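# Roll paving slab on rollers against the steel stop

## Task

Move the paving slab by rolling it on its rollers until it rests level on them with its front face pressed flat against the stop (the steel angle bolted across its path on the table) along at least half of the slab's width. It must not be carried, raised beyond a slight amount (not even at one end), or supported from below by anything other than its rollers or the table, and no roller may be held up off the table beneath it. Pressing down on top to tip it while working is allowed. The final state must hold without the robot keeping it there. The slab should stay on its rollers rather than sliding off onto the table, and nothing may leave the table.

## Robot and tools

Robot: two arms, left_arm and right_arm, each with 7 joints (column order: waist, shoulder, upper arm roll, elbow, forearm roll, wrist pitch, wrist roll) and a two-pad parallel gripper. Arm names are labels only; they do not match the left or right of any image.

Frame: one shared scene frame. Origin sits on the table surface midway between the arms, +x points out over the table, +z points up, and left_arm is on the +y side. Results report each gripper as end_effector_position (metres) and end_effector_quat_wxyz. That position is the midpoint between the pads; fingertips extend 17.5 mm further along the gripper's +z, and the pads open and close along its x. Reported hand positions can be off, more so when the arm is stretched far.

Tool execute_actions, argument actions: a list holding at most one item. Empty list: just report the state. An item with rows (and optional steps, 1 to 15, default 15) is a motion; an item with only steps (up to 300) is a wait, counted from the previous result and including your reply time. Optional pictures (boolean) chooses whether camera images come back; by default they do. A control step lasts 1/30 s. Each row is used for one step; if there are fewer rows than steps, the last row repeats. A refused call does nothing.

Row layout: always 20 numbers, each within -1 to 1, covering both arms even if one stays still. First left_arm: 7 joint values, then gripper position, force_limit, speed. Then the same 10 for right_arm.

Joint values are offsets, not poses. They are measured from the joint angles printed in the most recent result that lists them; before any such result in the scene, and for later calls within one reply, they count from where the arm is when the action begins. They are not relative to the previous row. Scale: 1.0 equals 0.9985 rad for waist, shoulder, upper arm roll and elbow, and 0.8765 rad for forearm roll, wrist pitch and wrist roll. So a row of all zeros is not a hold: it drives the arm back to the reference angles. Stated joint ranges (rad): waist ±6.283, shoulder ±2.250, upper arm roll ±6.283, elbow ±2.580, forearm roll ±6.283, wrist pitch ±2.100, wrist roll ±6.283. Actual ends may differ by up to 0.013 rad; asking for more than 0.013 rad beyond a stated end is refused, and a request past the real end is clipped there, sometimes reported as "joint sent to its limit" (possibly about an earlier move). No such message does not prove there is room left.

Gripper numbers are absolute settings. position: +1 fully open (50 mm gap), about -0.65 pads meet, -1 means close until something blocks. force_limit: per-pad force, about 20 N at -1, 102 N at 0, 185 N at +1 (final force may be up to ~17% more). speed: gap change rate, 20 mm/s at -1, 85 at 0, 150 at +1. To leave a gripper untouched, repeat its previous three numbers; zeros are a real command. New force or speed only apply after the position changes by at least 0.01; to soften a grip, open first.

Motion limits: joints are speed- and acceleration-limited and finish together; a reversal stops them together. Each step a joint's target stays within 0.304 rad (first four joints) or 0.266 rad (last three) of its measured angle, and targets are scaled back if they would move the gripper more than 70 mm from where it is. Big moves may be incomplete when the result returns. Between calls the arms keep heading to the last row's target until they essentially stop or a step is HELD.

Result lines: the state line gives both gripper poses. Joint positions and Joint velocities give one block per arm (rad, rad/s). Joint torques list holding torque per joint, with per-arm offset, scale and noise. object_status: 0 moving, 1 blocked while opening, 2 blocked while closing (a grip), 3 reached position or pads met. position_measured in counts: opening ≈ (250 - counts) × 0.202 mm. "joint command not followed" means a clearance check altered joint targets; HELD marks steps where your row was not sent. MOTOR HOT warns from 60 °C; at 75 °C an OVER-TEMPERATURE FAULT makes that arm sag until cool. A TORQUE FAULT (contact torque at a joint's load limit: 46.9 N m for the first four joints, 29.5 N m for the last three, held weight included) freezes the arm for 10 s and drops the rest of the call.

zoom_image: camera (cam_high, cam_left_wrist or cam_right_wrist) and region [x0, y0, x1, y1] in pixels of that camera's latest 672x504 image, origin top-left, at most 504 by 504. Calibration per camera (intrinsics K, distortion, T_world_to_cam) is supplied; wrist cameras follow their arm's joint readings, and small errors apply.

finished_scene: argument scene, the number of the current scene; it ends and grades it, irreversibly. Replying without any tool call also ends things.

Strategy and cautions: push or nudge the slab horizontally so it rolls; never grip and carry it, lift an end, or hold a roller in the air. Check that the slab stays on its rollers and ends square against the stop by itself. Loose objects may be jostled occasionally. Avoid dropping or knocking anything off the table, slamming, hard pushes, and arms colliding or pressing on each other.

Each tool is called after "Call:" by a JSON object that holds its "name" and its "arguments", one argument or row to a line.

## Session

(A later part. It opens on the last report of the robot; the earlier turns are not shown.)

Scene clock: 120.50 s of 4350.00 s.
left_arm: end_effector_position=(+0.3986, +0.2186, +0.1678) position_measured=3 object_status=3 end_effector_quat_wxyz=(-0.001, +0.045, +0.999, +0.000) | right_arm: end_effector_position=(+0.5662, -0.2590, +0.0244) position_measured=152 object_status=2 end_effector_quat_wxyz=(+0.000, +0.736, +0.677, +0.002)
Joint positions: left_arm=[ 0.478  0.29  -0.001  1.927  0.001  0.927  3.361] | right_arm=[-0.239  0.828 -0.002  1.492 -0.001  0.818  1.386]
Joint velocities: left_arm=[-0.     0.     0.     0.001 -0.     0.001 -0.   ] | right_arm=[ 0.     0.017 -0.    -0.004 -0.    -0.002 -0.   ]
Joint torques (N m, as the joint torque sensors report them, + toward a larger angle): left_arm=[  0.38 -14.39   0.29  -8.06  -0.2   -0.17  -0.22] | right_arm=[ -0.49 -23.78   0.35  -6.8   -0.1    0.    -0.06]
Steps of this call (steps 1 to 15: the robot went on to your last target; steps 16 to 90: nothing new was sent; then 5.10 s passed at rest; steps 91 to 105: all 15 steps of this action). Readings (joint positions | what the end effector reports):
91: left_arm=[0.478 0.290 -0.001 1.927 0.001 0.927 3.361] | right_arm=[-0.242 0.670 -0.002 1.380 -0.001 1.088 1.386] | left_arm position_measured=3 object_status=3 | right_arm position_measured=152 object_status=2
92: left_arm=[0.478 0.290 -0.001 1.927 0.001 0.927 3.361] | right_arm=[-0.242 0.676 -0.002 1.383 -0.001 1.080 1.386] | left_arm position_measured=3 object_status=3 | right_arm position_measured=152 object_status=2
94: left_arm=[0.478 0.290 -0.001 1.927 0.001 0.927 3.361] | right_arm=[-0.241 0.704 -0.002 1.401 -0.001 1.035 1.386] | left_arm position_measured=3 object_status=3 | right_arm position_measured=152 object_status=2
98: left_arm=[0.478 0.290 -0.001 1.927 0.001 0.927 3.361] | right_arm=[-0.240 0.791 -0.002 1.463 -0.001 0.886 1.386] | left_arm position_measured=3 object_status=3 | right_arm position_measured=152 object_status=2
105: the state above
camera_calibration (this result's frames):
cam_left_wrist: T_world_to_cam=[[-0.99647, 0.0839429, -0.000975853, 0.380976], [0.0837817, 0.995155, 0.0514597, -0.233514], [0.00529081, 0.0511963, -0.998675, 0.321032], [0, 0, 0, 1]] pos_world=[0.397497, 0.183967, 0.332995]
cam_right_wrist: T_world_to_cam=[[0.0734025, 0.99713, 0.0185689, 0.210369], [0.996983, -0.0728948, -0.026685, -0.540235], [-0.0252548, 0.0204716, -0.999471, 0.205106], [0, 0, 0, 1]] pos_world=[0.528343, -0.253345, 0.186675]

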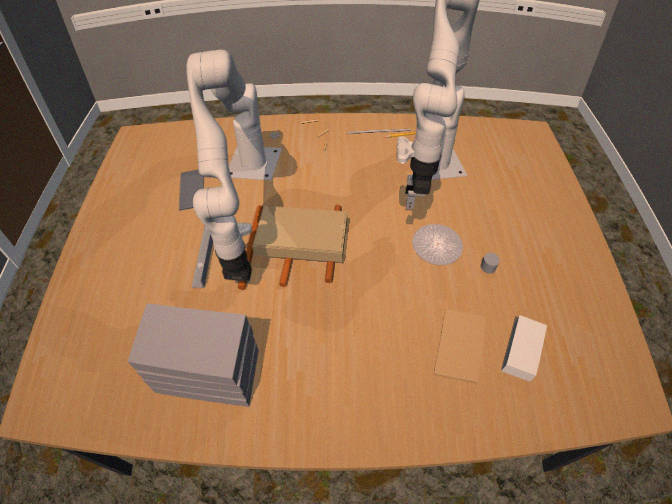

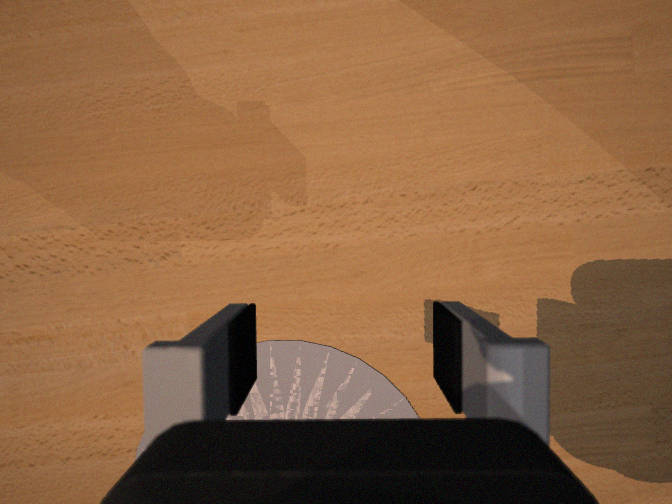

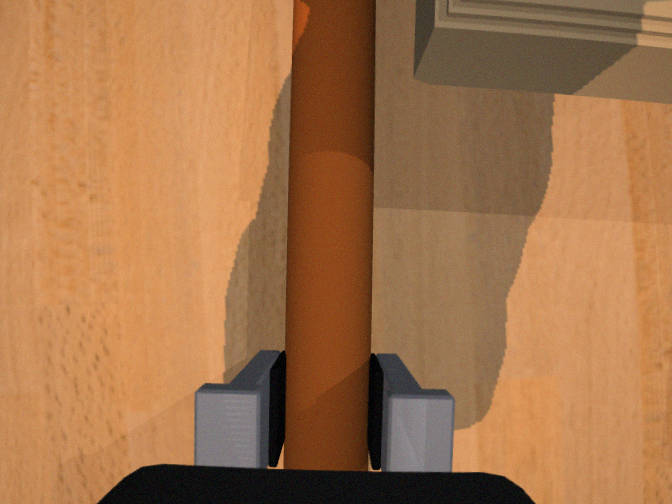

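Call:
{"name": "execute_actions", "arguments": {
  "actions": [
    {"rows":[[0,0,0,0,0,0,0,1,-0.2,0.5,0,0.004,0,0.002,0,-0.006,0,0.6,0.2,1],[0,0,0,0,0,0,0,1,-0.2,0.5,0,0.004,0,0.002,0,-0.006,0,0.6,0.2,1],[0,0,0,0,0,0,0,1,-0.2,0.5,0,0.004,0,0.002,0,-0.006,0,0.6,0.2,1],[0,0,0,0,0,0,0,1,-0.2,0.5,0,0.004,0,0.002,0,-0.006,0,0.6,0.2,1],[0,0,0,0,0,0,0,1,-0.2,0.5,0,0.004,0,0.002,0,-0.006,0,0.6,0.2,1],[0,0,0,0,0,0,0,1,-0.2,0.5,0,-0.148,0,-0.098,0,0.28,0,0.6,0.2,1]],"steps":15}
  ]
}}

Scene clock: 125.80 s of 4350.00 s.
left_arm: end_effector_position=(+0.3986, +0.2186, +0.1678) position_measured=3 object_status=3 end_effector_quat_wxyz=(-0.001, +0.045, +0.999, +0.000) | right_arm: end_effector_position=(+0.5672, -0.2590, +0.1237) position_measured=63 object_status=3 end_effector_quat_wxyz=(+0.000, +0.735, +0.678, +0.002)
Joint positions: left_arm=[ 0.478  0.29  -0.001  1.927  0.001  0.927  3.361] | right_arm=[-0.239  0.689 -0.002  1.397 -0.001  1.051  1.386]
Joint velocities: left_arm=[ 0.     0.     0.     0.001 -0.     0.003 -0.001] | right_arm=[ 0.    -0.201  0.002 -0.164 -0.     0.4    0.   ]
Joint torques (N m, as the joint torque sensors report them, + toward a larger angle): left_arm=[  0.26 -14.19   0.16  -7.84  -0.25  -0.23   0.14] | right_arm=[  0.21 -15.77  -0.07  -5.68  -0.1   -0.09   0.14]
Steps of this call (steps 1 to 15: the robot went on to your last target; steps 16 to 90: nothing new was sent; then 1.80 s passed at rest; steps 91 to 105: all 15 steps of this action). Readings (joint positions | what the end effector reports):
91: left_arm=[0.478 0.290 -0.001 1.927 0.001 0.927 3.361] | right_arm=[-0.239 0.830 -0.002 1.492 -0.001 0.817 1.386] | left_arm position_measured=3 object_status=3 | right_arm position_measured=134 object_status=0
92: left_arm=[0.478 0.290 -0.001 1.927 0.001 0.927 3.361] | right_arm=[-0.239 0.831 -0.002 1.493 -0.001 0.815 1.386] | left_arm position_measured=3 object_status=3 | right_arm position_measured=110 object_status=0
94: left_arm=[0.478 0.290 -0.001 1.927 0.001 0.927 3.361] | right_arm=[-0.239 0.832 -0.003 1.494 -0.001 0.813 1.386] | left_arm position_measured=3 object_status=3 | right_arm position_measured=67 object_status=0
98: left_arm=[0.478 0.290 -0.001 1.927 0.001 0.927 3.361] | right_arm=[-0.239 0.815 -0.003 1.485 -0.001 0.838 1.386] | left_arm position_measured=3 object_status=3 | right_arm position_measured=63 object_status=0
105: the state above
camera_calibration (this result's frames):
cam_left_wrist: T_world_to_cam=[[-0.99647, 0.0839429, -0.00097798, 0.380978], [0.0837815, 0.995155, 0.0514592, -0.233513], [0.00529288, 0.0511956, -0.998675, 0.321032], [0, 0, 0, 1]] pos_world=[0.397498, 0.183966, 0.332995]
cam_right_wrist: T_world_to_cam=[[0.0730612, 0.997156, 0.0184767, 0.20867], [0.99702, -0.0725658, -0.0261934, -0.538623], [-0.0247781, 0.0203353, -0.999486, 0.304066], [0, 0, 0, 1]] pos_world=[0.529306, -0.253345, 0.285946]

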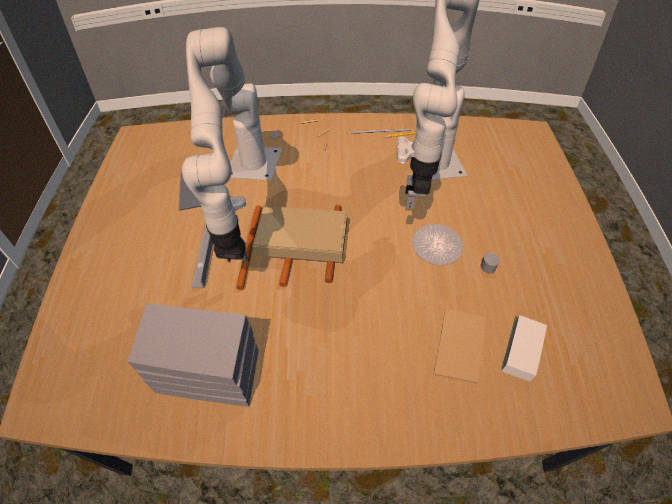

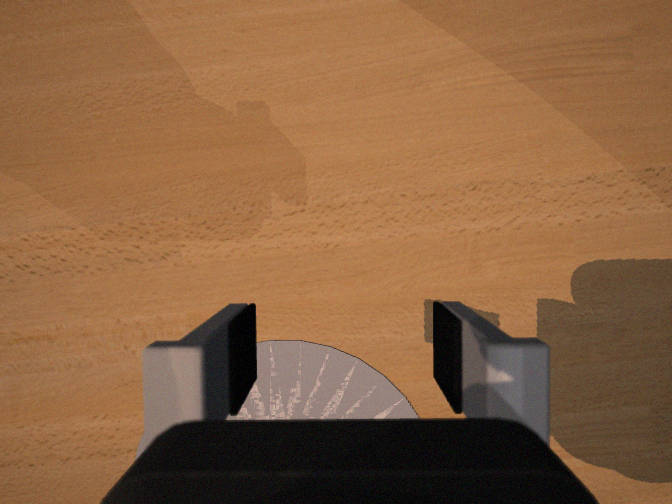

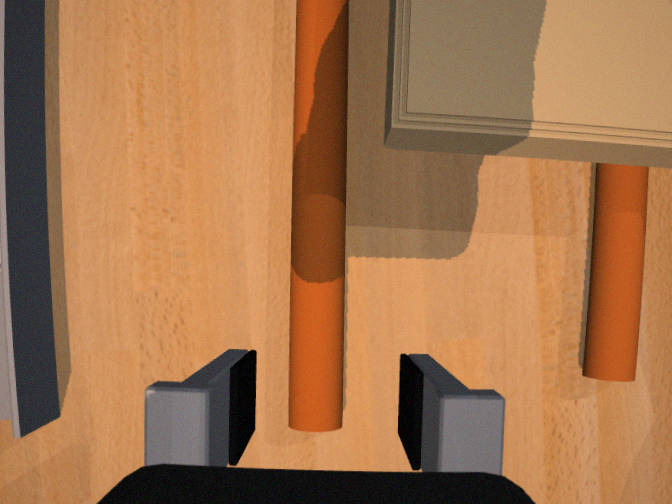

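Call:
{"name": "execute_actions", "arguments": {
  "actions": [
    {"rows":[[0.252,0.242,0,-0.208,0,-0.042,0.39,1,-0.2,0.5,0.3,-0.3,0,0.4,0,-0.11,0,0.6,0.2,1]],"steps":15}
  ],
  "pictures": false
}}

Scene clock: 135.23 s of 4350.00 s.
left_arm: end_effector_position=(+0.4316, +0.0918, +0.1217) position_measured=3 object_status=3 end_effector_quat_wxyz=(+0.002, -0.003, +1.000, -0.003) | right_arm: end_effector_position=(+0.4534, -0.3781, +0.1607) position_measured=63 object_status=3 end_effector_quat_wxyz=(+0.002, +0.818, +0.575, +0.003)
Joint positions: left_arm=[0.722 0.525 0.002 1.721 0.002 0.89  3.702] | right_arm=[ 0.023  0.426 -0.001  1.74  -0.     0.969  1.386]
Joint velocities: left_arm=[ 0.044  0.027 -0.028 -0.033 -0.017  0.009  0.04 ] | right_arm=[ 0.439 -0.418  0.022  0.716  0.009 -0.16   0.   ]
Joint torques (N m, as the joint torque sensors report them, + toward a larger angle): left_arm=[ -1.59 -19.75  -1.26  -6.88  -0.33   0.04   0.1 ] | right_arm=[ -2.41 -16.16  -1.97  -8.93  -0.33  -0.41   0.21]
Steps of this call (steps 1 to 30: the robot went on to your last target; steps 31 to 90: nothing new was sent; then 5.93 s passed at rest; steps 91 to 105: all 15 steps of this action). Readings (joint positions | what the end effector reports):
91: left_arm=[0.480 0.292 -0.001 1.926 0.000 0.927 3.362] | right_arm=[-0.238 0.679 -0.003 1.395 -0.001 1.063 1.386] | left_arm position_measured=3 object_status=3 | right_arm position_measured=63 object_status=3
92: left_arm=[0.487 0.298 -0.002 1.921 -0.000 0.927 3.367] | right_arm=[-0.231 0.672 -0.005 1.401 -0.002 1.061 1.386] | left_arm position_measured=3 object_status=3 | right_arm position_measured=63 object_status=3
94: left_arm=[0.518 0.327 -0.003 1.899 -0.000 0.923 3.395] | right_arm=[-0.203 0.643 -0.007 1.428 -0.003 1.051 1.386] | left_arm position_measured=3 object_status=3 | right_arm position_measured=63 object_status=3
98: left_arm=[0.620 0.426 -0.002 1.814 0.000 0.907 3.524] | right_arm=[-0.112 0.555 -0.002 1.533 -0.001 1.018 1.386] | left_arm position_measured=3 object_status=3 | right_arm position_measured=63 object_status=3
105: the state above

Call:
{"name": "execute_actions", "arguments": {
  "actions": [
    {"rows":[[0.008,0.06,0,0.03,0,-0.1,0.002,1,-0.2,0.5,0.03,-0.04,0,0.05,0,-0.015,0,0.6,0.2,1],[0.008,0.06,0,0.03,0,-0.1,0.002,1,-0.2,0.5,0.03,-0.04,0,0.05,0,-0.015,0,0.6,0.2,1],[0.008,0.116,0,0.065,0,-0.2,0.002,1,-0.2,0.5,0.03,-0.04,0,0.05,0,-0.015,0,0.6,0.2,1]],"steps":15}
  ]
}}

Scene clock: 137.60 s of 4350.00 s.
left_arm: end_effector_position=(+0.4291, +0.0889, +0.0544) position_measured=3 object_status=3 end_effector_quat_wxyz=(+0.000, -0.000, +1.000, -0.001) | right_arm: end_effector_position=(+0.4347, -0.3871, +0.1646) position_measured=63 object_status=3 end_effector_quat_wxyz=(+0.003, +0.826, +0.563, +0.004)
Joint positions: left_arm=[0.73  0.64  0.002 1.786 0.002 0.714 3.704] | right_arm=[ 0.053  0.386 -0.001  1.79  -0.     0.956  1.386]
Joint velocities: left_arm=[-0.     0.009  0.     0.001  0.    -0.    -0.001] | right_arm=[-0.001  0.    -0.001  0.    -0.     0.    -0.   ]
Joint torques (N m, as the joint torque sensors report them, + toward a larger angle): left_arm=[ -0.02 -19.93   0.77  -6.62  -0.14  -0.18   0.12] | right_arm=[ -0.3  -16.48   0.23  -8.11  -0.12   0.23  -0.13]
Steps of this call (steps 1 to 30: the robot went on to your last target; steps 31 to 56: nothing new was sent; steps 57 to 71: all 15 steps of this action). Readings (joint positions | what the end effector reports):
57: left_arm=[0.730 0.533 -0.001 1.720 0.001 0.889 3.703] | right_arm=[0.059 0.389 -0.002 1.796 -0.001 0.955 1.386] | left_arm position_measured=3 object_status=3 | right_arm position_measured=63 object_status=3
58: left_arm=[0.730 0.539 -0.000 1.722 0.001 0.880 3.703] | right_arm=[0.055 0.387 -0.001 1.794 -0.000 0.956 1.386] | left_arm position_measured=3 object_status=3 | right_arm position_measured=63 object_status=3
60: left_arm=[0.730 0.568 0.001 1.738 0.001 0.836 3.704] | right_arm=[0.054 0.386 -0.002 1.790 -0.001 0.955 1.386] | left_arm position_measured=3 object_status=3 | right_arm position_measured=63 object_status=3
64: left_arm=[0.730 0.632 0.002 1.782 0.002 0.727 3.704] | right_arm=[0.054 0.386 -0.001 1.790 -0.000 0.956 1.386] | left_arm position_measured=3 object_status=3 | right_arm position_measured=63 object_status=3
71: the state above
camera_calibration (this result's frames):
cam_left_wrist: T_world_to_cam=[[-0.999978, -0.0056361, -0.0035559, 0.431738], [-0.00580158, 0.998812, 0.0483815, -0.0629113], [0.003279, 0.048401, -0.998823, 0.215375], [0, 0, 0, 1]] pos_world=[0.430657, 0.0548455, 0.219701]
cam_right_wrist: T_world_to_cam=[[0.357833, 0.933615, 0.0178398, 0.1971], [0.933702, -0.35748, -0.020239, -0.498503], [-0.012518, 0.0238993, -0.999636, 0.340358], [0, 0, 0, 1]] pos_world=[0.399185, -0.370355, 0.326629]

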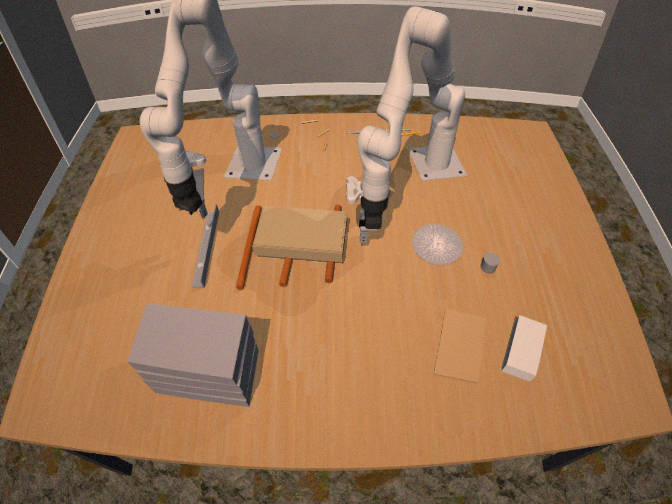

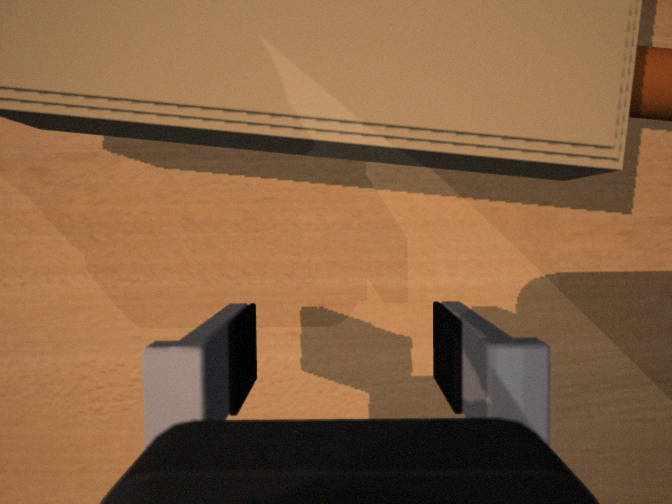

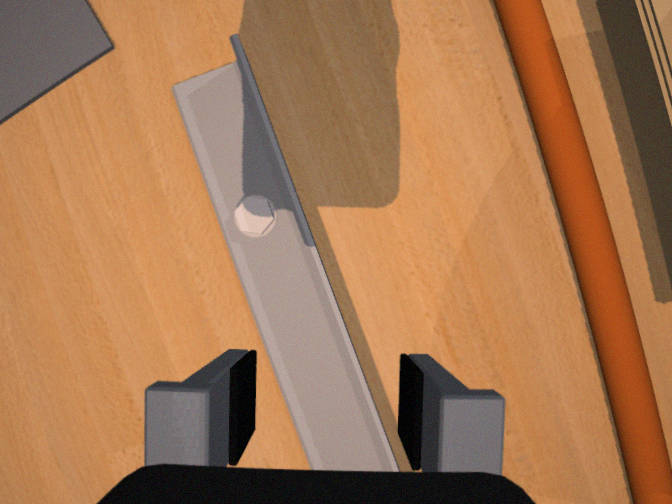

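Call:
{"name": "execute_actions", "arguments": {
  "actions": [
    {"rows":[[0.018,0.01,0,-0.021,0,0.013,0.021,1,-0.2,0.5,0,0,0,0,0,0,0,0.6,0.2,1],[0.031,0.017,0,-0.037,0,0.023,0.036,1,-0.2,0.5,0,0,0,0,0,0,0,0.6,0.2,1],[0.04,0.022,0,-0.048,0,0.03,0.046,1,-0.2,0.5,0,0,0,0,0,0,0,0.6,0.2,1],[0.047,0.025,0,-0.056,0,0.035,0.054,1,-0.2,0.5,0,0,0,0,0,0,0,0.6,0.2,1],[0.054,0.029,0,-0.064,0,0.04,0.062,1,-0.2,0.5,0,0,0,0,0,0,0,0.6,0.2,1],[0.061,0.033,0,-0.072,0,0.046,0.07,1,-0.2,0.5,0,0,0,0,0,0,0,0.6,0.2,1],[0.068,0.036,0,-0.08,0,0.051,0.078,1,-0.2,0.5,0,0,0,0,0,0,0,0.6,0.2,1],[0.074,0.04,0,-0.088,0,0.056,0.085,1,-0.2,0.5,0,0,0,0,0,0,0,0.6,0.2,1],[0.08,0.043,0,-0.095,0,0.06,0.092,1,-0.2,0.5,0,0,0,0,0,0,0,0.6,0.2,1],[0.086,0.046,0,-0.101,0,0.064,0.098,1,-0.2,0.5,0,0,0,0,0,0,0,0.6,0.2,1],[0.09,0.048,0,-0.106,0,0.067,0.103,1,-0.2,0.5,0,0,0,0,0,0,0,0.6,0.2,1]],"steps":15}
  ]
}}

Scene clock: 144.97 s of 4350.00 s.
left_arm: end_effector_position=(+0.4273, +0.0395, +0.0548) position_measured=3 object_status=3 end_effector_quat_wxyz=(-0.000, -0.001, +1.000, -0.002) | right_arm: end_effector_position=(+0.4348, -0.3871, +0.1646) position_measured=63 object_status=3 end_effector_quat_wxyz=(+0.003, +0.826, +0.563, +0.004)
Joint positions: left_arm=[0.817 0.686 0.003 1.681 0.002 0.773 3.794] | right_arm=[ 0.053  0.386 -0.001  1.79  -0.     0.956  1.386]
Joint velocities: left_arm=[ 0.023  0.008 -0.004 -0.018 -0.002  0.004  0.004] | right_arm=[-0.  0.  0. -0.  0. -0.  0.]
Joint torques (N m, as the joint torque sensors report them, + toward a larger angle): left_arm=[  0.1  -20.37   0.29  -6.79   0.08  -0.08  -0.03] | right_arm=[  0.04 -16.81  -0.24  -8.    -0.13  -0.01   0.17]
Steps of this call (steps 1 to 15: the robot went on to your last target; steps 16 to 90: nothing new was sent; then 3.87 s passed at rest; steps 91 to 105: all 15 steps of this action). Readings (joint positions | what the end effector reports):
91: left_arm=[0.732 0.641 0.002 1.785 0.002 0.715 3.705] | right_arm=[0.053 0.386 -0.001 1.790 -0.000 0.956 1.386] | left_arm position_measured=3 object_status=3 | right_arm position_measured=63 object_status=3
92: left_arm=[0.737 0.644 0.000 1.780 0.001 0.718 3.709] | right_arm=[0.053 0.386 -0.001 1.790 -0.000 0.956 1.386] | left_arm position_measured=3 object_status=3 | right_arm position_measured=63 object_status=3
94: left_arm=[0.757 0.655 0.001 1.757 0.001 0.730 3.728] | right_arm=[0.053 0.386 -0.001 1.790 -0.000 0.956 1.386] | left_arm position_measured=3 object_status=3 | right_arm position_measured=63 object_status=3
98: left_arm=[0.790 0.672 0.002 1.716 0.002 0.753 3.764] | right_arm=[0.053 0.386 -0.001 1.790 -0.000 0.956 1.386] | left_arm position_measured=3 object_status=3 | right_arm position_measured=63 object_status=3
105: the state above
camera_calibration (this result's frames):
cam_left_wrist: T_world_to_cam=[[-0.999963, -0.00810716, -0.00284758, 0.429693], [-0.00823415, 0.998821, 0.047848, -0.0125364], [0.00245631, 0.0478697, -0.998851, 0.218562], [0, 0, 0, 1]] pos_world=[0.429037, 0.00554268, 0.220134]
cam_right_wrist: T_world_to_cam=[[0.357833, 0.933615, 0.0178402, 0.1971], [0.933702, -0.357479, -0.0202361, -0.498505], [-0.0125152, 0.0238985, -0.999636, 0.340357], [0, 0, 0, 1]] pos_world=[0.399186, -0.370355, 0.326629]

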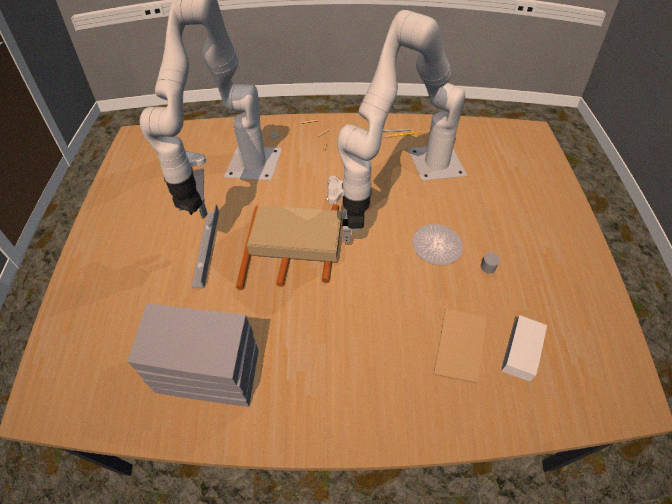

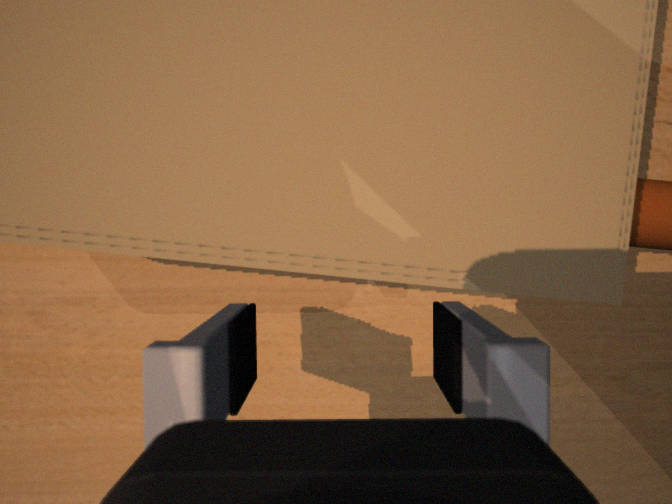

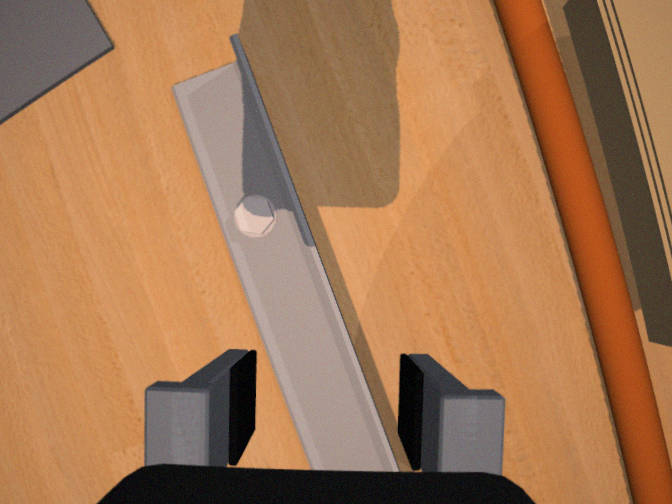

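Call:
{"name": "execute_actions", "arguments": {
  "actions": [
    {"rows":[[0.008,0.006,0,-0.011,0,0.007,0.008,1,-0.2,0.5,0,0,0,0,0,0,0,0.6,0.2,1],[0.015,0.011,0,-0.022,0,0.014,0.017,1,-0.2,0.5,0,0,0,0,0,0,0,0.6,0.2,1],[0.022,0.016,0,-0.033,0,0.02,0.025,1,-0.2,0.5,0,0,0,0,0,0,0,0.6,0.2,1],[0.03,0.021,0,-0.044,0,0.027,0.033,1,-0.2,0.5,0,0,0,0,0,0,0,0.6,0.2,1],[0.037,0.026,0,-0.055,0,0.034,0.041,1,-0.2,0.5,0,0,0,0,0,0,0,0.6,0.2,1],[0.044,0.031,0,-0.066,0,0.041,0.05,1,-0.2,0.5,0,0,0,0,0,0,0,0.6,0.2,1],[0.052,0.036,0,-0.077,0,0.048,0.058,1,-0.2,0.5,0,0,0,0,0,0,0,0.6,0.2,1],[0.059,0.042,0,-0.088,0,0.055,0.066,1,-0.2,0.5,0,0,0,0,0,0,0,0.6,0.2,1],[0.067,0.047,0,-0.099,0,0.061,0.074,1,-0.2,0.5,0,0,0,0,0,0,0,0.6,0.2,1],[0.074,0.052,0,-0.11,0,0.068,0.083,1,-0.2,0.5,0,0,0,0,0,0,0,0.6,0.2,1],[0.082,0.057,0,-0.121,0,0.075,0.091,1,-0.2,0.5,0,0,0,0,0,0,0,0.6,0.2,1]],"steps":15}
  ]
}}

Scene clock: 148.00 s of 4350.00 s.
left_arm: end_effector_position=(+0.4238, -0.0107, +0.0544) position_measured=3 object_status=3 end_effector_quat_wxyz=(-0.001, -0.001, +1.000, -0.002) | right_arm: end_effector_position=(+0.4348, -0.3871, +0.1646) position_measured=63 object_status=3 end_effector_quat_wxyz=(+0.003, +0.826, +0.563, +0.004)
Joint positions: left_arm=[0.897 0.741 0.004 1.562 0.002 0.838 3.874] | right_arm=[ 0.053  0.386 -0.001  1.79  -0.     0.956  1.386]
Joint velocities: left_arm=[ 0.015  0.005 -0.014 -0.027 -0.009  0.019  0.012] | right_arm=[-0.  0.  0. -0.  0. -0.  0.]
Joint torques (N m, as the joint torque sensors report them, + toward a larger angle): left_arm=[ -1.08 -21.45  -0.48  -6.77  -0.14  -0.17   0.4 ] | right_arm=[  0.1  -17.13   0.03  -8.13   0.07  -0.06   0.2 ]
Steps of this call (steps 1 to 15: the robot went on to your last target; steps 16 to 76: nothing new was sent; steps 77 to 91: all 15 steps of this action). Readings (joint positions | what the end effector reports):
77: left_arm=[0.821 0.688 0.002 1.679 0.002 0.774 3.795] | right_arm=[0.053 0.386 -0.001 1.790 -0.000 0.956 1.386] | left_arm position_measured=3 object_status=3 | right_arm position_measured=63 object_status=3
78: left_arm=[0.824 0.691 0.001 1.674 0.001 0.776 3.798] | right_arm=[0.053 0.386 -0.001 1.790 -0.000 0.956 1.386] | left_arm position_measured=3 object_status=3 | right_arm position_measured=63 object_status=3
80: left_arm=[0.834 0.699 0.002 1.659 0.002 0.785 3.809] | right_arm=[0.053 0.386 -0.001 1.790 -0.000 0.956 1.386] | left_arm position_measured=3 object_status=3 | right_arm position_measured=63 object_status=3
84: left_arm=[0.861 0.717 0.003 1.618 0.002 0.807 3.836] | right_arm=[0.053 0.386 -0.001 1.790 -0.000 0.956 1.386] | left_arm position_measured=3 object_status=3 | right_arm position_measured=63 object_status=3
91: the state above
camera_calibration (this result's frames):
cam_left_wrist: T_world_to_cam=[[-0.999973, -0.00727277, -0.00127576, 0.425654], [-0.00732459, 0.998873, 0.0468885, 0.0372565], [0.000933313, 0.0468966, -0.998899, 0.221232], [0, 0, 0, 1]] pos_world=[0.425709, -0.0444939, 0.219785]
cam_right_wrist: T_world_to_cam=[[0.357833, 0.933615, 0.0178406, 0.1971], [0.933702, -0.357479, -0.0202331, -0.498508], [-0.0125123, 0.0238979, -0.999636, 0.340356], [0, 0, 0, 1]] pos_world=[0.399187, -0.370355, 0.326629]

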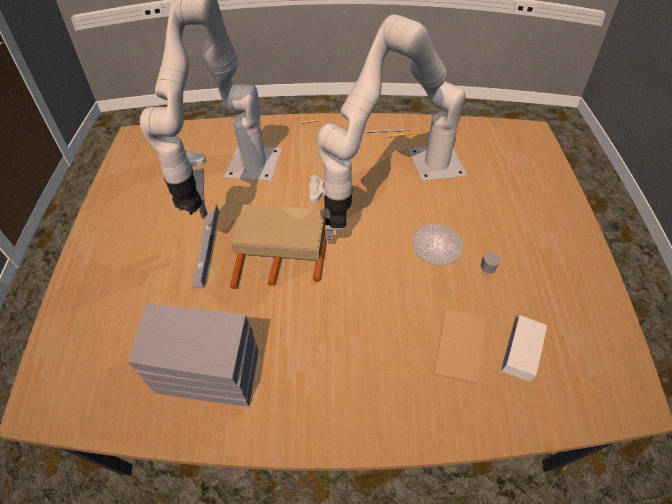

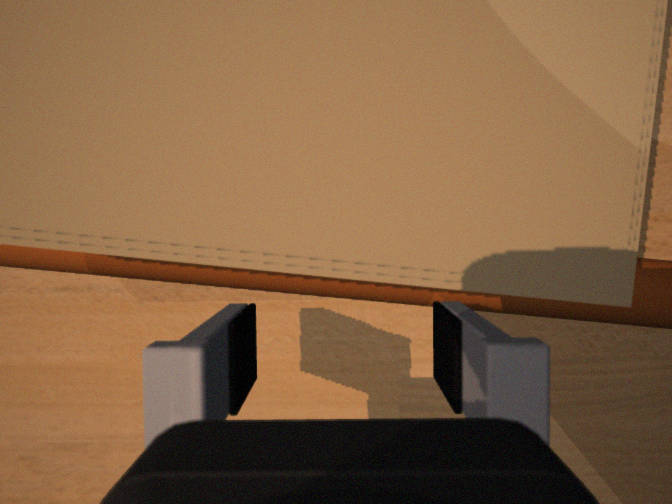

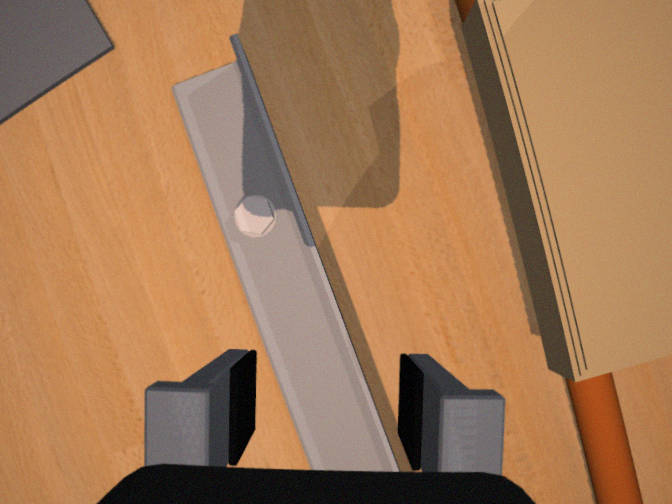

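Call:
{"name": "execute_actions", "arguments": {
  "actions": [
    {"rows":[[0.007,0.006,0,-0.013,0,0.008,0.007,1,-0.2,0.5,0,0,0,0,0,0,0,0.6,0.2,1],[0.013,0.012,0,-0.026,0,0.016,0.015,1,-0.2,0.5,0,0,0,0,0,0,0,0.6,0.2,1],[0.02,0.017,0,-0.039,0,0.024,0.022,1,-0.2,0.5,0,0,0,0,0,0,0,0.6,0.2,1],[0.026,0.023,0,-0.052,0,0.032,0.029,1,-0.2,0.5,0,0,0,0,0,0,0,0.6,0.2,1],[0.033,0.029,0,-0.065,0,0.04,0.037,1,-0.2,0.5,0,0,0,0,0,0,0,0.6,0.2,1],[0.039,0.035,0,-0.077,0,0.049,0.044,1,-0.2,0.5,0,0,0,0,0,0,0,0.6,0.2,1],[0.046,0.041,0,-0.09,0,0.057,0.052,1,-0.2,0.5,0,0,0,0,0,0,0,0.6,0.2,1],[0.052,0.047,0,-0.103,0,0.065,0.059,1,-0.2,0.5,0,0,0,0,0,0,0,0.6,0.2,1],[0.059,0.052,0,-0.116,0,0.073,0.066,1,-0.2,0.5,0,0,0,0,0,0,0,0.6,0.2,1],[0.065,0.058,0,-0.129,0,0.081,0.074,1,-0.2,0.5,0,0,0,0,0,0,0,0.6,0.2,1],[0.072,0.064,0,-0.142,0,0.089,0.081,1,-0.2,0.5,0,0,0,0,0,0,0,0.6,0.2,1]],"steps":15}
  ]
}}

Scene clock: 151.93 s of 4350.00 s.
left_arm: end_effector_position=(+0.4208, -0.0611, +0.0553) position_measured=3 object_status=3 end_effector_quat_wxyz=(-0.001, -0.001, +1.000, -0.003) | right_arm: end_effector_position=(+0.4348, -0.3871, +0.1646) position_measured=63 object_status=3 end_effector_quat_wxyz=(+0.003, +0.826, +0.563, +0.004)
Joint positions: left_arm=[0.967 0.803 0.006 1.422 0.003 0.915 3.944] | right_arm=[ 0.053  0.386 -0.001  1.79  -0.     0.956  1.386]
Joint velocities: left_arm=[ 0.014  0.003 -0.005 -0.034 -0.005  0.024  0.014] | right_arm=[ 0.     0.     0.001  0.     0.     0.    -0.   ]
Joint torques (N m, as the joint torque sensors report them, + toward a larger angle): left_arm=[ -1.05 -23.45  -0.52  -7.11  -0.34  -0.14   0.04] | right_arm=[  0.21 -16.91  -0.08  -8.07  -0.02   0.04   0.09]
Steps of this call (steps 1 to 15: the robot went on to your last target; steps 16 to 90: nothing new was sent; then 0.43 s passed at rest; steps 91 to 105: all 15 steps of this action). Readings (joint positions | what the end effector reports):
91: left_arm=[0.900 0.744 0.003 1.559 0.002 0.839 3.874] | right_arm=[0.053 0.386 -0.001 1.790 -0.000 0.956 1.386] | left_arm position_measured=3 object_status=3 | right_arm position_measured=63 object_status=3
92: left_arm=[0.902 0.746 0.002 1.554 0.002 0.842 3.877] | right_arm=[0.053 0.386 -0.001 1.790 -0.000 0.956 1.386] | left_arm position_measured=3 object_status=3 | right_arm position_measured=63 object_status=3
94: left_arm=[0.911 0.754 0.002 1.537 0.000 0.853 3.886] | right_arm=[0.053 0.386 -0.001 1.790 -0.000 0.956 1.386] | left_arm position_measured=3 object_status=3 | right_arm position_measured=63 object_status=3
98: left_arm=[0.933 0.775 0.003 1.491 0.002 0.879 3.910] | right_arm=[0.053 0.386 -0.001 1.790 -0.000 0.956 1.386] | left_arm position_measured=3 object_status=3 | right_arm position_measured=63 object_status=3
105: the state above
camera_calibration (this result's frames):
cam_left_wrist: T_world_to_cam=[[-0.999972, -0.00742665, -0.000608489, 0.42227], [-0.00744645, 0.998969, 0.0447745, 0.0877368], [0.000275337, 0.0447778, -0.998997, 0.224712], [0, 0, 0, 1]] pos_world=[0.422849, -0.0945725, 0.220815]
cam_right_wrist: T_world_to_cam=[[0.357833, 0.933615, 0.0178409, 0.1971], [0.933702, -0.35748, -0.0202304, -0.49851], [-0.0125096, 0.0238972, -0.999636, 0.340354], [0, 0, 0, 1]] pos_world=[0.399188, -0.370356, 0.326629]

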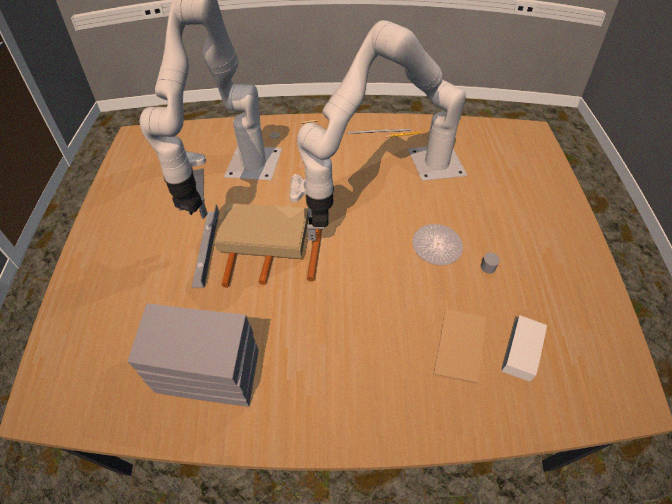

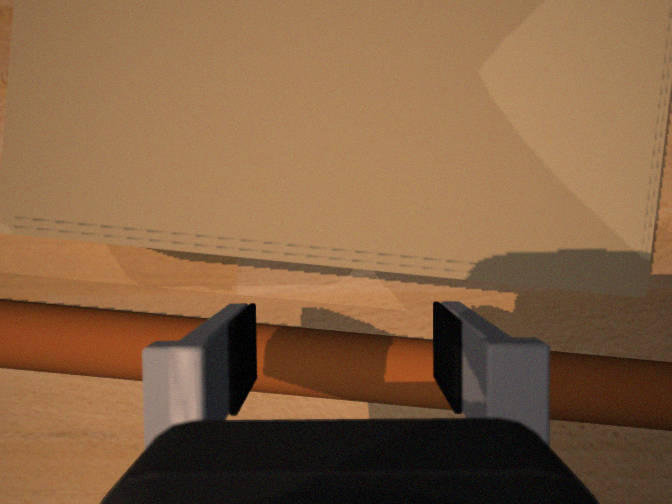

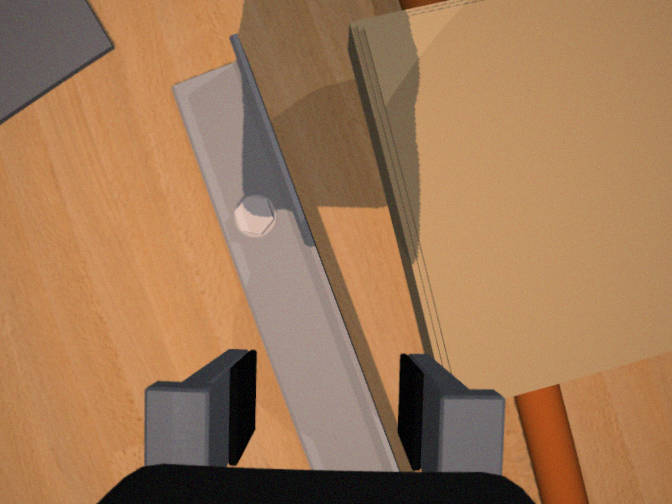

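Call:
{"name": "execute_actions", "arguments": {
  "actions": [
    {"rows":[[0.004,0.004,0,-0.008,0,0.005,0.004,1,-0.2,0.5,0,0,0,0,0,0,0,0.6,0.2,1],[0.007,0.008,0,-0.017,0,0.01,0.008,1,-0.2,0.5,0,0,0,0,0,0,0,0.6,0.2,1],[0.011,0.012,0,-0.025,0,0.016,0.012,1,-0.2,0.5,0,0,0,0,0,0,0,0.6,0.2,1],[0.014,0.016,0,-0.034,0,0.021,0.016,1,-0.2,0.5,0,0,0,0,0,0,0,0.6,0.2,1],[0.018,0.02,0,-0.042,0,0.026,0.02,1,-0.2,0.5,0,0,0,0,0,0,0,0.6,0.2,1],[0.021,0.024,0,-0.051,0,0.032,0.024,1,-0.2,0.5,0,0,0,0,0,0,0,0.6,0.2,1],[0.025,0.028,0,-0.059,0,0.037,0.028,1,-0.2,0.5,0,0,0,0,0,0,0,0.6,0.2,1],[0.028,0.032,0,-0.068,0,0.042,0.032,1,-0.2,0.5,0,0,0,0,0,0,0,0.6,0.2,1]],"steps":15}
  ]
}}

Scene clock: 155.13 s of 4350.00 s.
left_arm: end_effector_position=(+0.4198, -0.0825, +0.0549) position_measured=3 object_status=3 end_effector_quat_wxyz=(-0.002, -0.001, +1.000, -0.003) | right_arm: end_effector_position=(+0.4348, -0.3871, +0.1646) position_measured=63 object_status=3 end_effector_quat_wxyz=(+0.003, +0.826, +0.563, +0.004)
Joint positions: left_arm=[0.994 0.834 0.006 1.354 0.003 0.951 3.972] | right_arm=[ 0.053  0.386 -0.001  1.79  -0.     0.956  1.386]
Joint velocities: left_arm=[ 0.004  0.005  0.    -0.004 -0.001  0.001  0.   ] | right_arm=[ 0.    -0.    -0.    -0.    -0.    -0.001  0.   ]
Joint torques (N m, as the joint torque sensors report them, + toward a larger angle): left_arm=[  0.05 -24.39   0.39  -8.43   0.13  -0.32  -0.03] | right_arm=[ -0.33 -16.57  -0.09  -8.1   -0.18  -0.04   0.03]
Steps of this call (steps 1 to 15: the robot went on to your last target; steps 16 to 81: nothing new was sent; steps 82 to 96: all 15 steps of this action). Readings (joint positions | what the end effector reports):
82: left_arm=[0.969 0.805 0.004 1.419 0.002 0.916 3.945] | right_arm=[0.053 0.386 -0.001 1.790 -0.000 0.956 1.386] | left_arm position_measured=3 object_status=3 | right_arm position_measured=63 object_status=3
83: left_arm=[0.971 0.807 0.004 1.416 0.002 0.918 3.947] | right_arm=[0.053 0.386 -0.001 1.790 -0.000 0.956 1.386] | left_arm position_measured=3 object_status=3 | right_arm position_measured=63 object_status=3
85: left_arm=[0.976 0.813 0.005 1.403 0.003 0.925 3.952] | right_arm=[0.053 0.386 -0.001 1.790 -0.000 0.956 1.386] | left_arm position_measured=3 object_status=3 | right_arm position_measured=63 object_status=3
89: left_arm=[0.988 0.827 0.006 1.372 0.003 0.942 3.965] | right_arm=[0.053 0.386 -0.001 1.790 -0.000 0.956 1.386] | left_arm position_measured=3 object_status=3 | right_arm position_measured=63 object_status=3
96: the state above
camera_calibration (this result's frames):
cam_left_wrist: T_world_to_cam=[[-0.999968, -0.00803359, -0.0000350293, 0.421055], [-0.00802702, 0.998953, 0.045042, 0.109363], [-0.000326856, 0.0450408, -0.998985, 0.225526], [0, 0, 0, 1]] pos_world=[0.421993, -0.116024, 0.220386]
cam_right_wrist: T_world_to_cam=[[0.357833, 0.933615, 0.0178412, 0.197099], [0.933702, -0.35748, -0.0202276, -0.498512], [-0.0125069, 0.0238964, -0.999636, 0.340353], [0, 0, 0, 1]] pos_world=[0.39919, -0.370356, 0.326629]

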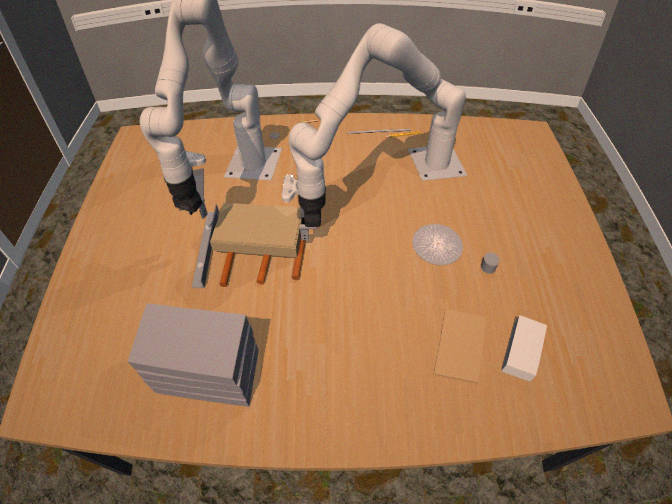

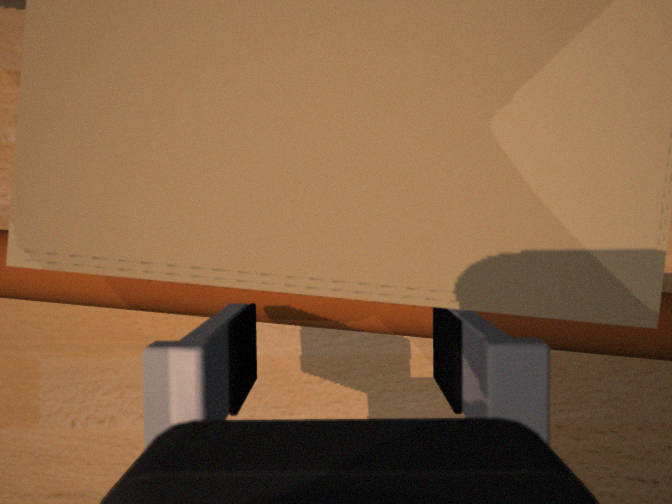

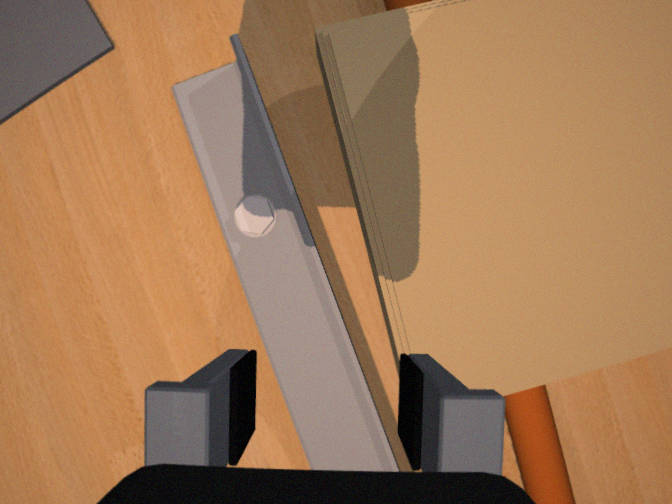

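Call:
{"name": "execute_actions", "arguments": {
  "actions": [
    {"rows":[[0.003,0.004,0,-0.008,0,0.005,0.004,1,-0.2,0.5,0,0,0,0,0,0,0,0.6,0.2,1],[0.006,0.008,0,-0.017,0,0.01,0.007,1,-0.2,0.5,0,0,0,0,0,0,0,0.6,0.2,1],[0.01,0.012,0,-0.026,0,0.015,0.011,1,-0.2,0.5,0,0,0,0,0,0,0,0.6,0.2,1],[0.013,0.016,0,-0.034,0,0.02,0.015,1,-0.2,0.5,0,0,0,0,0,0,0,0.6,0.2,1],[0.016,0.02,0,-0.043,0,0.026,0.019,1,-0.2,0.5,0,0,0,0,0,0,0,0.6,0.2,1],[0.02,0.024,0,-0.052,0,0.031,0.022,1,-0.2,0.5,0,0,0,0,0,0,0,0.6,0.2,1],[0.023,0.028,0,-0.06,0,0.036,0.026,1,-0.2,0.5,0,0,0,0,0,0,0,0.6,0.2,1],[0.026,0.032,0,-0.069,0,0.041,0.03,1,-0.2,0.5,0,0,0,0,0,0,0,0.6,0.2,1]],"steps":15}
  ]
}}

Scene clock: 158.70 s of 4350.00 s.
left_arm: end_effector_position=(+0.4194, -0.0968, +0.0527) position_measured=3 object_status=3 end_effector_quat_wxyz=(-0.003, -0.003, +1.000, +0.003) | right_arm: end_effector_position=(+0.4348, -0.3871, +0.1646) position_measured=63 object_status=3 end_effector_quat_wxyz=(+0.003, +0.826, +0.563, +0.004)
Joint positions: left_arm=[ 1.017  0.866  0.002  1.291 -0.     0.994  3.998] | right_arm=[ 0.053  0.386 -0.001  1.79  -0.     0.956  1.386]
Joint velocities: left_arm=[ 0.     0.004 -0.002 -0.005 -0.001 -0.    -0.001] | right_arm=[-0.    -0.     0.001 -0.     0.    -0.     0.   ]
Joint torques (N m, as the joint torque sensors report them, + toward a larger angle): left_arm=[  2.79 -24.71   2.97 -12.17   1.63  -3.5    0.7 ] | right_arm=[ -0.14 -16.73   0.26  -8.12  -0.14  -0.06   0.13]
Steps of this call (steps 1 to 15: the robot went on to your last target; steps 16 to 90: nothing new was sent; then 0.07 s passed at rest; steps 91 to 105: all 15 steps of this action). Readings (joint positions | what the end effector reports):
91: left_arm=[0.995 0.835 0.006 1.353 0.003 0.952 3.973] | right_arm=[0.053 0.386 -0.001 1.790 -0.000 0.956 1.386] | left_arm position_measured=3 object_status=3 | right_arm position_measured=63 object_status=3
92: left_arm=[0.997 0.837 0.005 1.349 0.002 0.955 3.974] | right_arm=[0.053 0.386 -0.001 1.790 -0.000 0.956 1.386] | left_arm position_measured=3 object_status=3 | right_arm position_measured=63 object_status=3
94: left_arm=[1.001 0.844 0.004 1.337 0.002 0.962 3.979] | right_arm=[0.053 0.386 -0.001 1.790 -0.000 0.956 1.386] | left_arm position_measured=3 object_status=3 | right_arm position_measured=63 object_status=3
98: left_arm=[1.014 0.858 0.005 1.304 0.002 0.980 3.991] | right_arm=[0.053 0.386 -0.001 1.790 -0.000 0.956 1.386] | left_arm position_measured=3 object_status=3 | right_arm position_measured=63 object_status=3
105: the state above
camera_calibration (this result's frames):
cam_left_wrist: T_world_to_cam=[[-0.99993, -0.011453, 0.00305682, 0.420017], [-0.0112605, 0.998315, 0.0569328, 0.124411], [-0.00370372, 0.0568944, -0.998373, 0.226433], [0, 0, 0, 1]] pos_world=[0.422227, -0.132274, 0.217697]
cam_right_wrist: T_world_to_cam=[[0.357833, 0.933615, 0.0178416, 0.197099], [0.933702, -0.35748, -0.0202247, -0.498514], [-0.0125041, 0.0238958, -0.999636, 0.340352], [0, 0, 0, 1]] pos_world=[0.399191, -0.370356, 0.326629]

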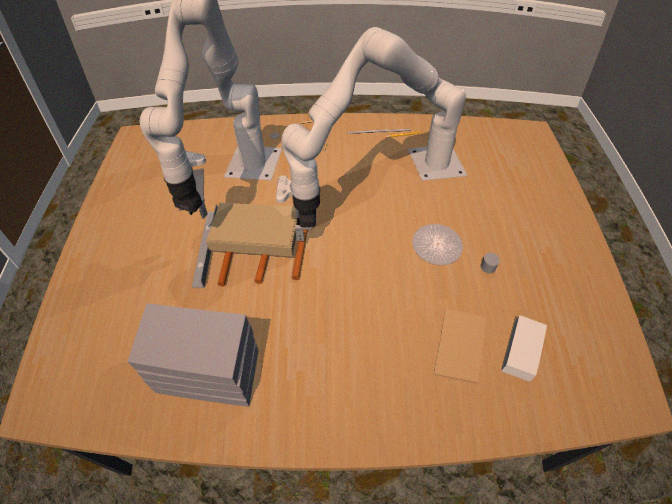

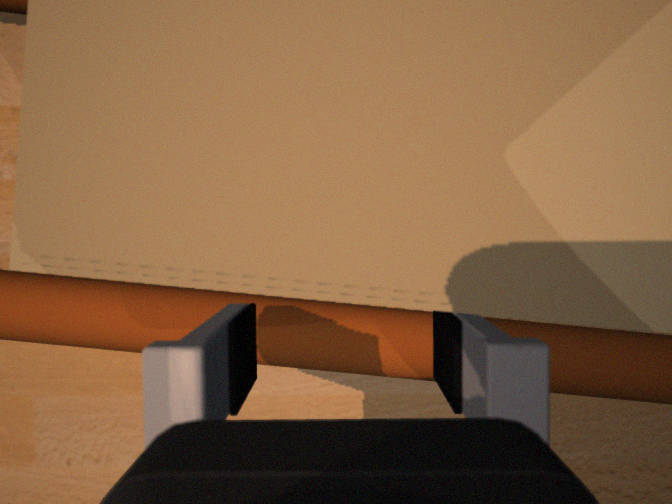

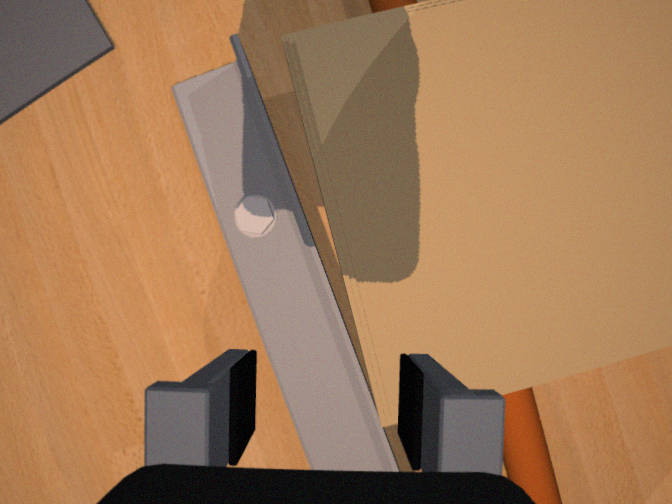

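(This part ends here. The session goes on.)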